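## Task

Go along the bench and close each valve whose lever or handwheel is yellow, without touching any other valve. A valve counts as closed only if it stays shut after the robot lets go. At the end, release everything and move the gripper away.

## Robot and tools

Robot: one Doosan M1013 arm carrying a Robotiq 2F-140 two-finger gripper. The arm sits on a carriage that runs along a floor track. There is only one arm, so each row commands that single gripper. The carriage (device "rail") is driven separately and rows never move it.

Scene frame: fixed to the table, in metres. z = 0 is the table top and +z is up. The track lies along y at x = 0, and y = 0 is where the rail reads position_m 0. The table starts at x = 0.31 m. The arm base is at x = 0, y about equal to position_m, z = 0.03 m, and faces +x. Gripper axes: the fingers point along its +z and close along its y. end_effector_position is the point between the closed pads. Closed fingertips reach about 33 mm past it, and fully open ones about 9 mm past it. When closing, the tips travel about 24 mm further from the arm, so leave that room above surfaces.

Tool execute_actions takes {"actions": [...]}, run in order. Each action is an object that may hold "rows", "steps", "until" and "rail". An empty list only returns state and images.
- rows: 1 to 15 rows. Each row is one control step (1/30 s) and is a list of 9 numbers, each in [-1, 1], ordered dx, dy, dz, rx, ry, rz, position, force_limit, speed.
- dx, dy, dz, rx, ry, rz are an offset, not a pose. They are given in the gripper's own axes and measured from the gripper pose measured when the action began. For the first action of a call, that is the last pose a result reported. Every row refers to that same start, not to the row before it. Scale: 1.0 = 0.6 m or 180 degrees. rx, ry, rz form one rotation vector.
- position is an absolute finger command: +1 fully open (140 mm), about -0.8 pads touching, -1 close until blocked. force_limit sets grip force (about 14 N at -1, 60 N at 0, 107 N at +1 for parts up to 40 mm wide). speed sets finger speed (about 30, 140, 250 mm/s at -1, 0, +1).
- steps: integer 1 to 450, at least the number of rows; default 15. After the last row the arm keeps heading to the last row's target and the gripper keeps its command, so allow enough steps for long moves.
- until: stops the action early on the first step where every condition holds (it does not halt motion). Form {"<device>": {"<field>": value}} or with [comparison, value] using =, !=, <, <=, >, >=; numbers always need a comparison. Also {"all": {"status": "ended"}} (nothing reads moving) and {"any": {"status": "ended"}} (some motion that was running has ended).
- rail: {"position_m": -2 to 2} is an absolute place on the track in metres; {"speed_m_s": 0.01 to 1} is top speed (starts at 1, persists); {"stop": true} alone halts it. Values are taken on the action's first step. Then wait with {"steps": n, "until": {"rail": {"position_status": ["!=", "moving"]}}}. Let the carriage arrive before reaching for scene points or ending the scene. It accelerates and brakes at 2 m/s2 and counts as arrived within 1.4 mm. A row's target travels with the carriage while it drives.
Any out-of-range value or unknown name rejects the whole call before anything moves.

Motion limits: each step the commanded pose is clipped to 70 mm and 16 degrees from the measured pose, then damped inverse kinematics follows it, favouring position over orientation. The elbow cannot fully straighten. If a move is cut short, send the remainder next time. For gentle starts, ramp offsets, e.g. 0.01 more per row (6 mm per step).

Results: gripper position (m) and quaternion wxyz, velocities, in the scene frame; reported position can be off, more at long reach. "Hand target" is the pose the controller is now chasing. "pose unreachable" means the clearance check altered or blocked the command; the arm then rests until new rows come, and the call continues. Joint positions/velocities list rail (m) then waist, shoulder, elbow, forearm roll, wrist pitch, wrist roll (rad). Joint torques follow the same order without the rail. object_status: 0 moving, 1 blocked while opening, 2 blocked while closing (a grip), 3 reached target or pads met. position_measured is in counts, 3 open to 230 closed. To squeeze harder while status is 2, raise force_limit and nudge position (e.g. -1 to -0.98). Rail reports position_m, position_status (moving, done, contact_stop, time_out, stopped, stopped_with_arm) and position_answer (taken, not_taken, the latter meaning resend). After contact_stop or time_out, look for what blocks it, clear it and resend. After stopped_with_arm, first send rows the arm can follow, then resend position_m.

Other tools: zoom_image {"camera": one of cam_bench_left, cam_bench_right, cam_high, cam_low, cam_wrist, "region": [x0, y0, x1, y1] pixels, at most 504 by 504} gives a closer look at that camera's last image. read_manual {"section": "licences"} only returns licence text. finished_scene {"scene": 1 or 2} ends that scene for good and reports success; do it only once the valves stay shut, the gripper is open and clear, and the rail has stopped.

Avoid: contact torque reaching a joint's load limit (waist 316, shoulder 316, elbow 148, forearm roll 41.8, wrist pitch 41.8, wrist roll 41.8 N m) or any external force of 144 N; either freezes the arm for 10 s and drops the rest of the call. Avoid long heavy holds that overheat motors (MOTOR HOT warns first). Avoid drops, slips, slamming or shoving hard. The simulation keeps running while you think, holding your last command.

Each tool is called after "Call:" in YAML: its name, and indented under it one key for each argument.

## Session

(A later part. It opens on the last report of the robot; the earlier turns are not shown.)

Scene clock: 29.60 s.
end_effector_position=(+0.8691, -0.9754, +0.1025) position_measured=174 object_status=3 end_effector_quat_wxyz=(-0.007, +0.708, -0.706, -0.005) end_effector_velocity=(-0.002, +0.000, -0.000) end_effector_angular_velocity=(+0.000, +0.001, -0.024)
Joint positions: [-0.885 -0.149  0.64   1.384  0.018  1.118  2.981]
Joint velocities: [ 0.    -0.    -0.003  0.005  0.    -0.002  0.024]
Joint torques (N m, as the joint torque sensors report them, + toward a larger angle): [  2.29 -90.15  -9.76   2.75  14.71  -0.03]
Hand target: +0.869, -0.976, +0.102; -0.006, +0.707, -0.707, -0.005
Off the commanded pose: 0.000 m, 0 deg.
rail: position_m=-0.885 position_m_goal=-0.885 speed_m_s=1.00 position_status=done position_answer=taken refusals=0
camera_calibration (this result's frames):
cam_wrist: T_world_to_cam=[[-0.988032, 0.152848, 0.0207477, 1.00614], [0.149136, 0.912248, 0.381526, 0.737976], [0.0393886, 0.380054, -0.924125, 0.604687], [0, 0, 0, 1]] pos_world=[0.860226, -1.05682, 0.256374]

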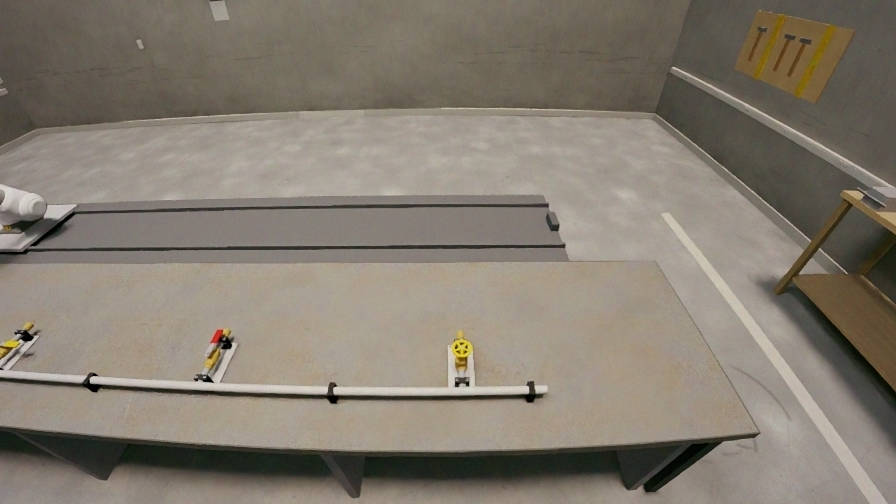

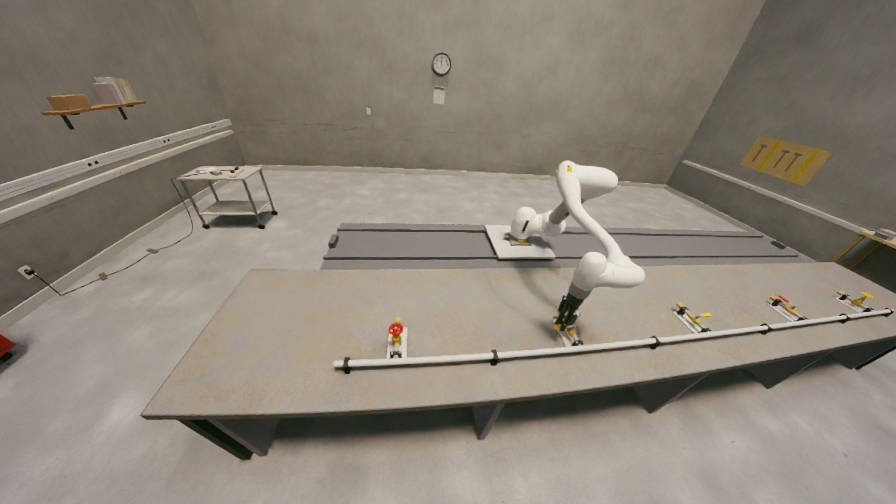

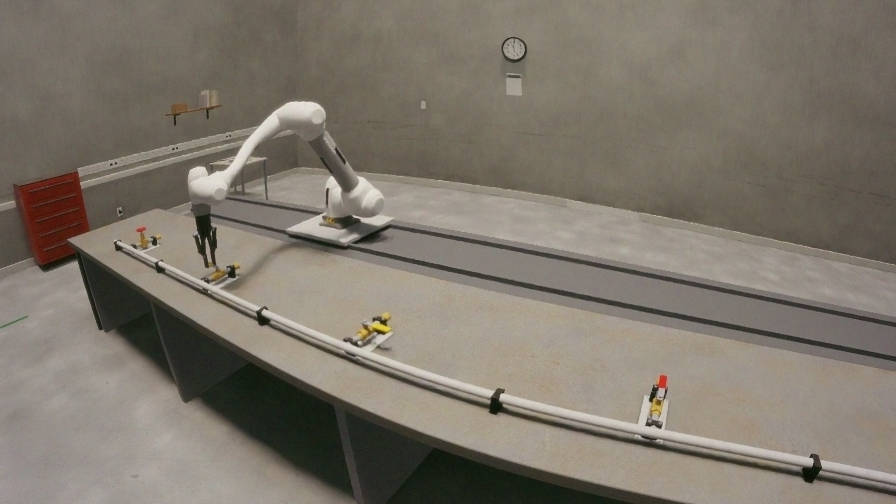

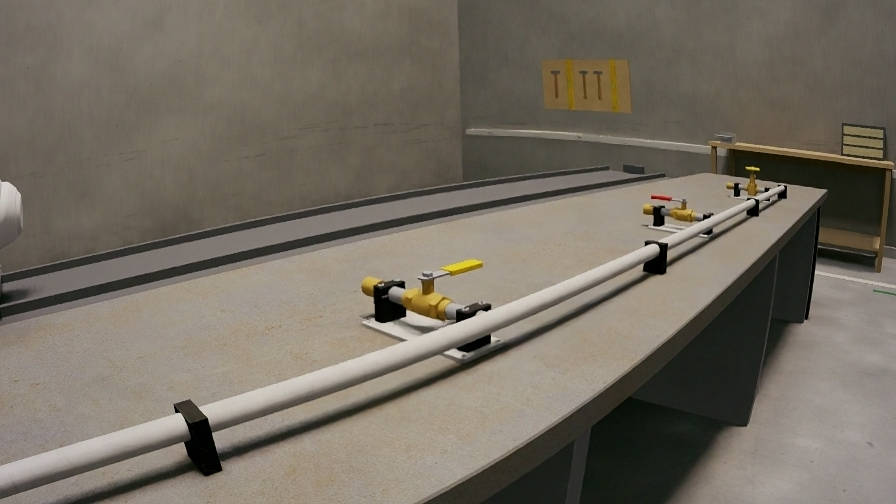

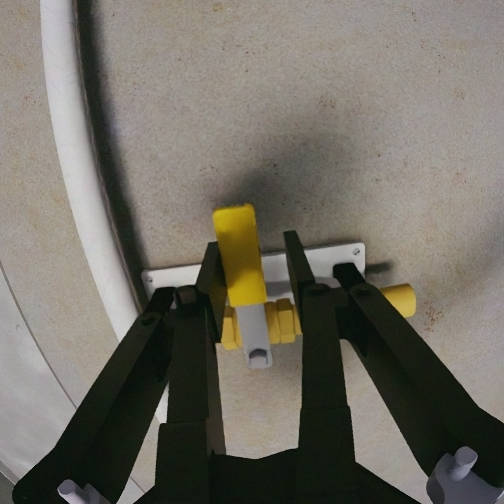

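Call:
execute_actions:
  actions:
    - {"rows":[[0,0.001,0,0,0,0.001,-0.36,1,0],[0,0.0017,0,0,0,0.001,-0.36,1,0],[0,0.0022,0,0,0,0.001,-0.36,1,0]],"steps":8}

Scene clock: 29.97 s.
end_effector_position=(+0.8681, -0.9754, +0.1025) position_measured=174 object_status=3 end_effector_quat_wxyz=(-0.007, +0.707, -0.707, -0.005) end_effector_velocity=(-0.001, -0.000, -0.000) end_effector_angular_velocity=(+0.000, +0.001, -0.001)
Joint positions: [-0.885 -0.15   0.638  1.387  0.018  1.116  2.984]
Joint velocities: [ 0.    -0.    -0.001  0.003  0.     0.     0.001]
Joint torques (N m, as the joint torque sensors report them, + toward a larger angle): [  0.34 -94.87   0.35   1.51  21.36  -0.02]
Hand target: +0.868, -0.975, +0.102; -0.007, +0.707, -0.707, -0.005
Off the commanded pose: 0.000 m, 0 deg.
rail: position_m=-0.885 position_m_goal=-0.885 speed_m_s=1.00 position_status=done position_answer=taken refusals=0
camera_calibration (this result's frames):
cam_wrist: T_world_to_cam=[[-0.987568, 0.155871, 0.0203546, 1.00767], [0.151778, 0.911815, 0.381519, 0.735412], [0.0409081, 0.379865, -0.924137, 0.60326], [0, 0, 0, 1]] pos_world=[0.858848, -1.05678, 0.256411]

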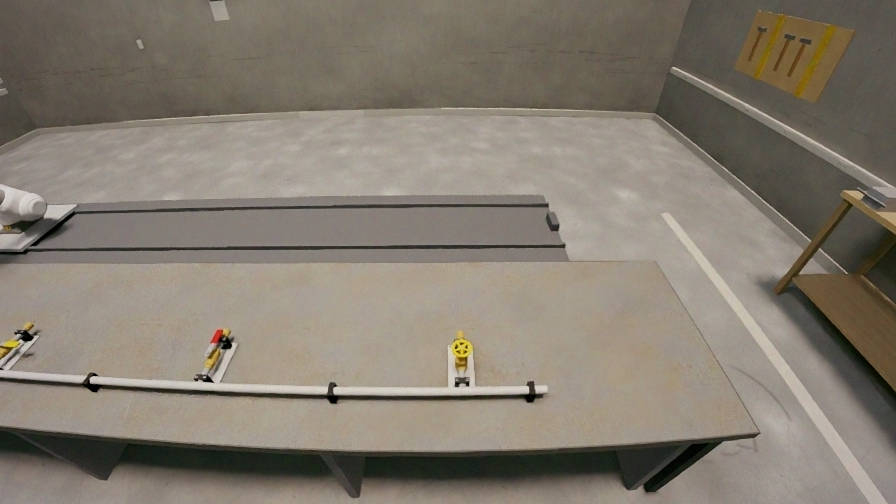

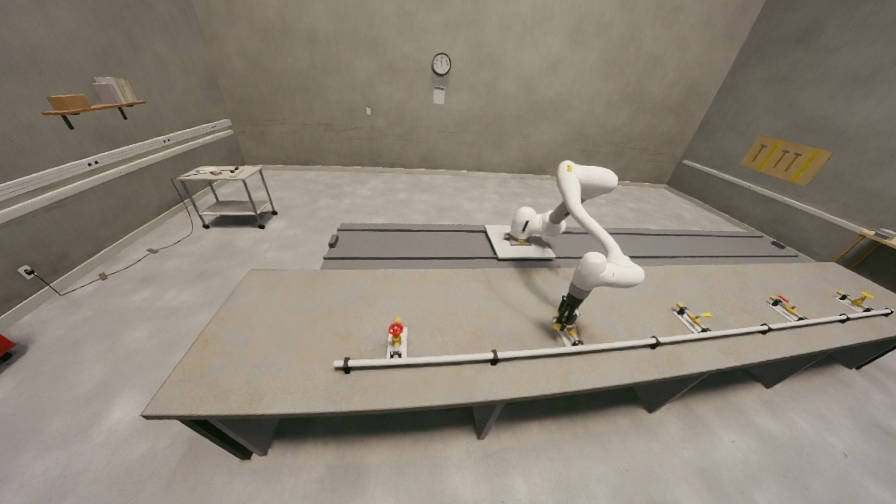

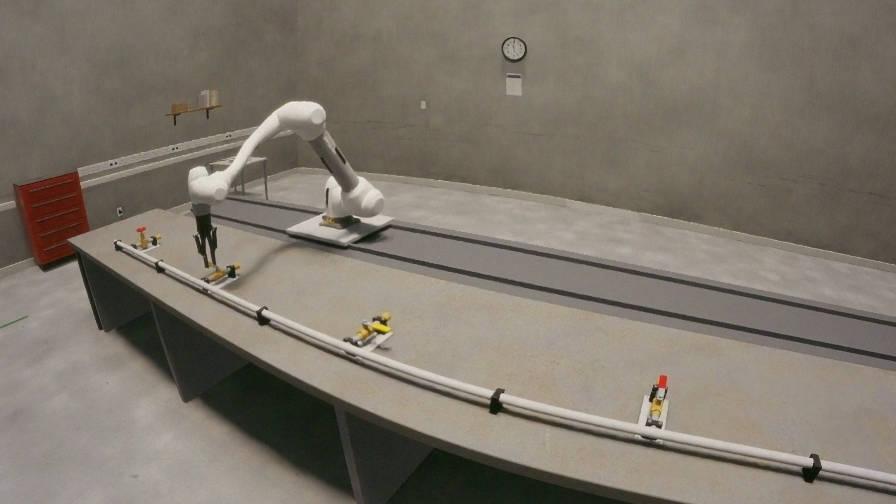

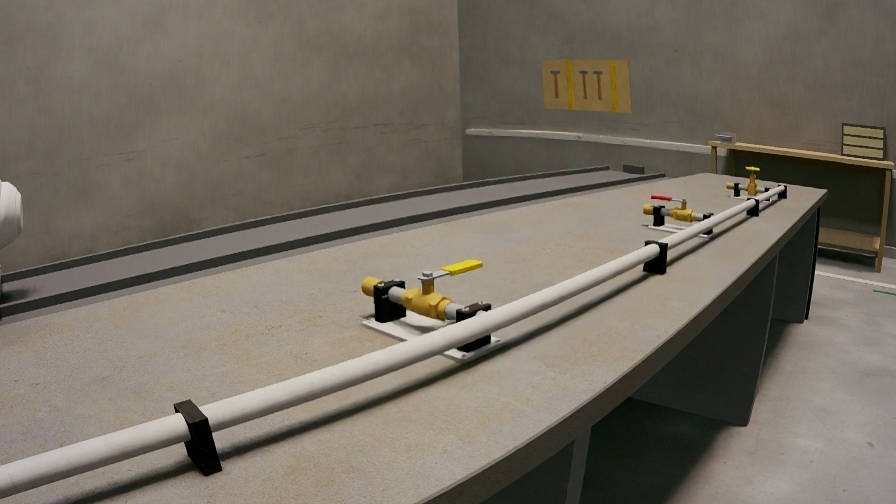

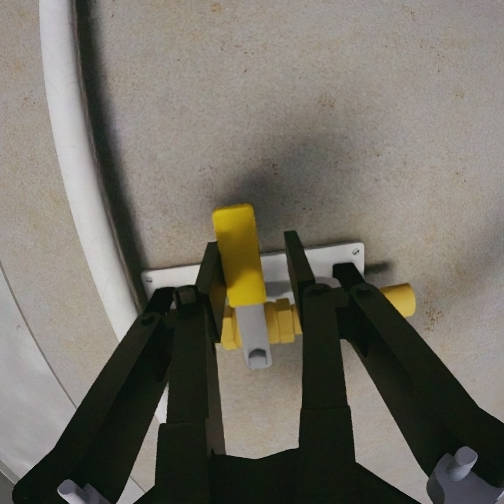

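At the stop. Back off and lift.

Call:
execute_actions:
  actions:
    - {"rows":[[0,-0.004,0,0,0,0,-0.36,1,0],[0,-0.008,0,0,0,0,-0.36,1,0],[0,-0.012,0,0,0,0,-0.36,1,0],[0,-0.014,-0.002,0,0,0,-0.36,1,0],[0,-0.014,-0.008,0,0,0,-0.36,1,0],[0,-0.014,-0.02,0,0,0,-0.36,1,0],[0,-0.014,-0.04,0,0,0,-0.36,1,0],[0,-0.014,-0.065,0,0,0,-0.36,1,0],[0,-0.014,-0.095,0,0,0,-0.36,1,0],[0,-0.014,-0.13,0,0,0,-0.36,1,0],[0,-0.014,-0.17,0,0,0,-0.36,1,0],[0,-0.014,-0.21,0,0,0,-0.36,1,0],[0,0,-0.25,0,0,0,-0.36,1,0],[0,0.02,-0.28,0,0,0,-0.36,1,0],[0,0.04,-0.3,0,0,0,-0.36,1,0]],"steps":26}

Scene clock: 31.00 s.
end_effector_position=(+0.8439, -0.9784, +0.2817) position_measured=174 object_status=3 end_effector_quat_wxyz=(-0.007, +0.707, -0.707, -0.005) end_effector_velocity=(-0.002, -0.000, +0.007) end_effector_angular_velocity=(+0.000, +0.001, +0.000)
Joint positions: [-0.885 -0.157  0.506  1.265  0.017  1.371  2.981]
Joint velocities: [ 0.    -0.001 -0.006 -0.004  0.     0.01  -0.001]
Joint torques (N m, as the joint torque sensors report them, + toward a larger angle): [  1.62 -91.83 -38.65   3.91  -0.15   0.01]
Hand target: +0.844, -0.978, +0.282; -0.007, +0.707, -0.707, -0.005
Off the commanded pose: 0.001 m, 0 deg.
rail: position_m=-0.885 position_m_goal=-0.885 speed_m_s=1.00 position_status=done position_answer=taken refusals=0
camera_calibration (this result's frames):
cam_wrist: T_world_to_cam=[[-0.987563, 0.155873, 0.0205507, 0.980604], [0.151858, 0.911833, 0.381444, 0.673378], [0.040718, 0.379821, -0.924164, 0.771085], [0, 0, 0, 1]] pos_world=[0.834754, -1.05973, 0.435601]

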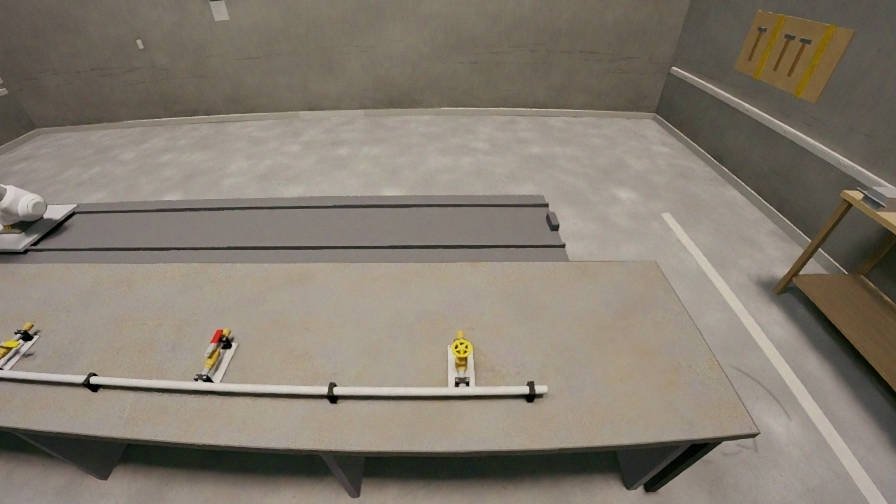

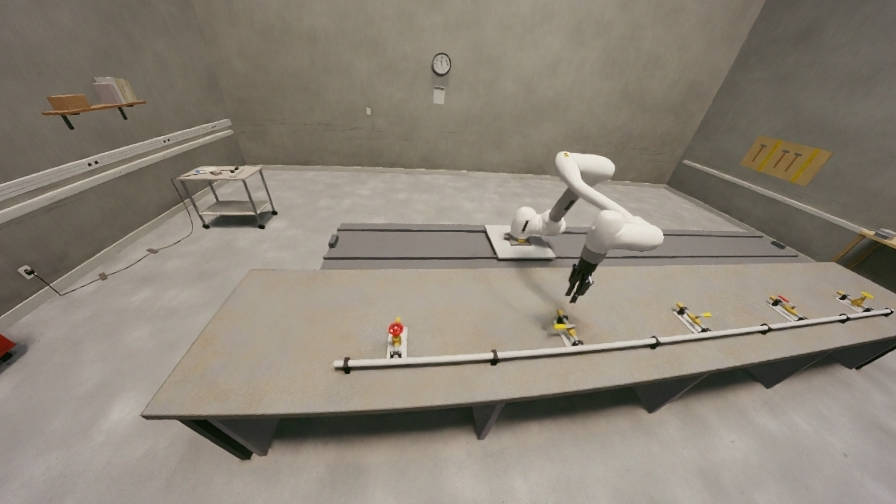

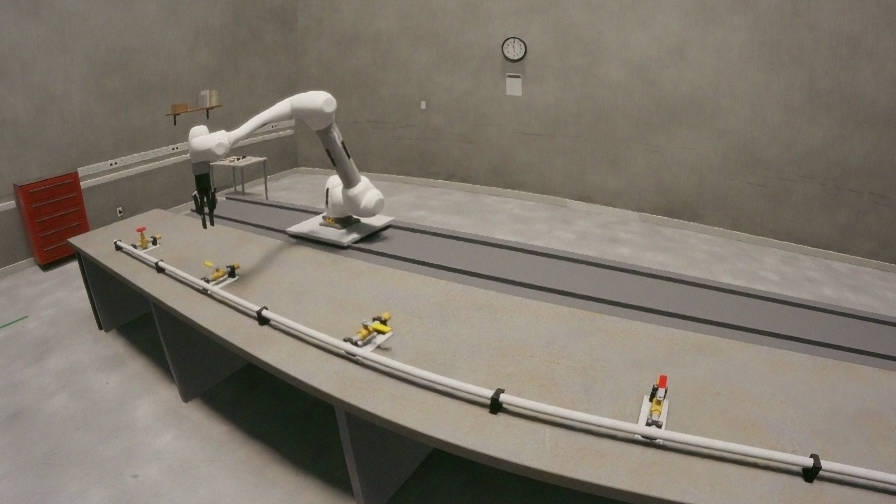

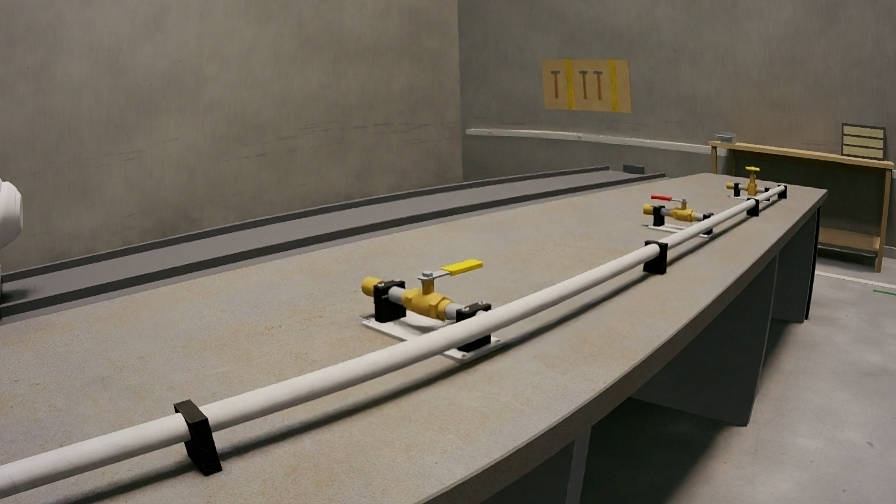

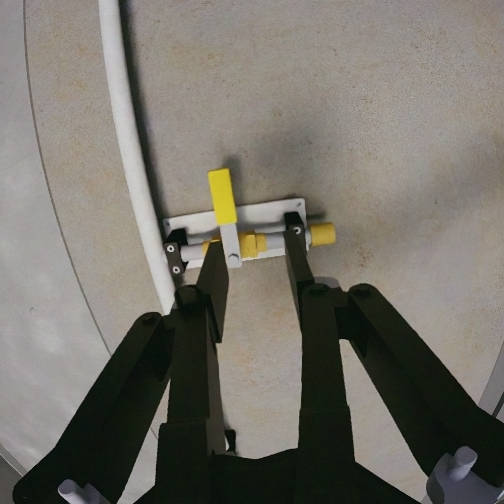

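Call:
finished_scene:
  scene: 2

The scene is finished: the task was done.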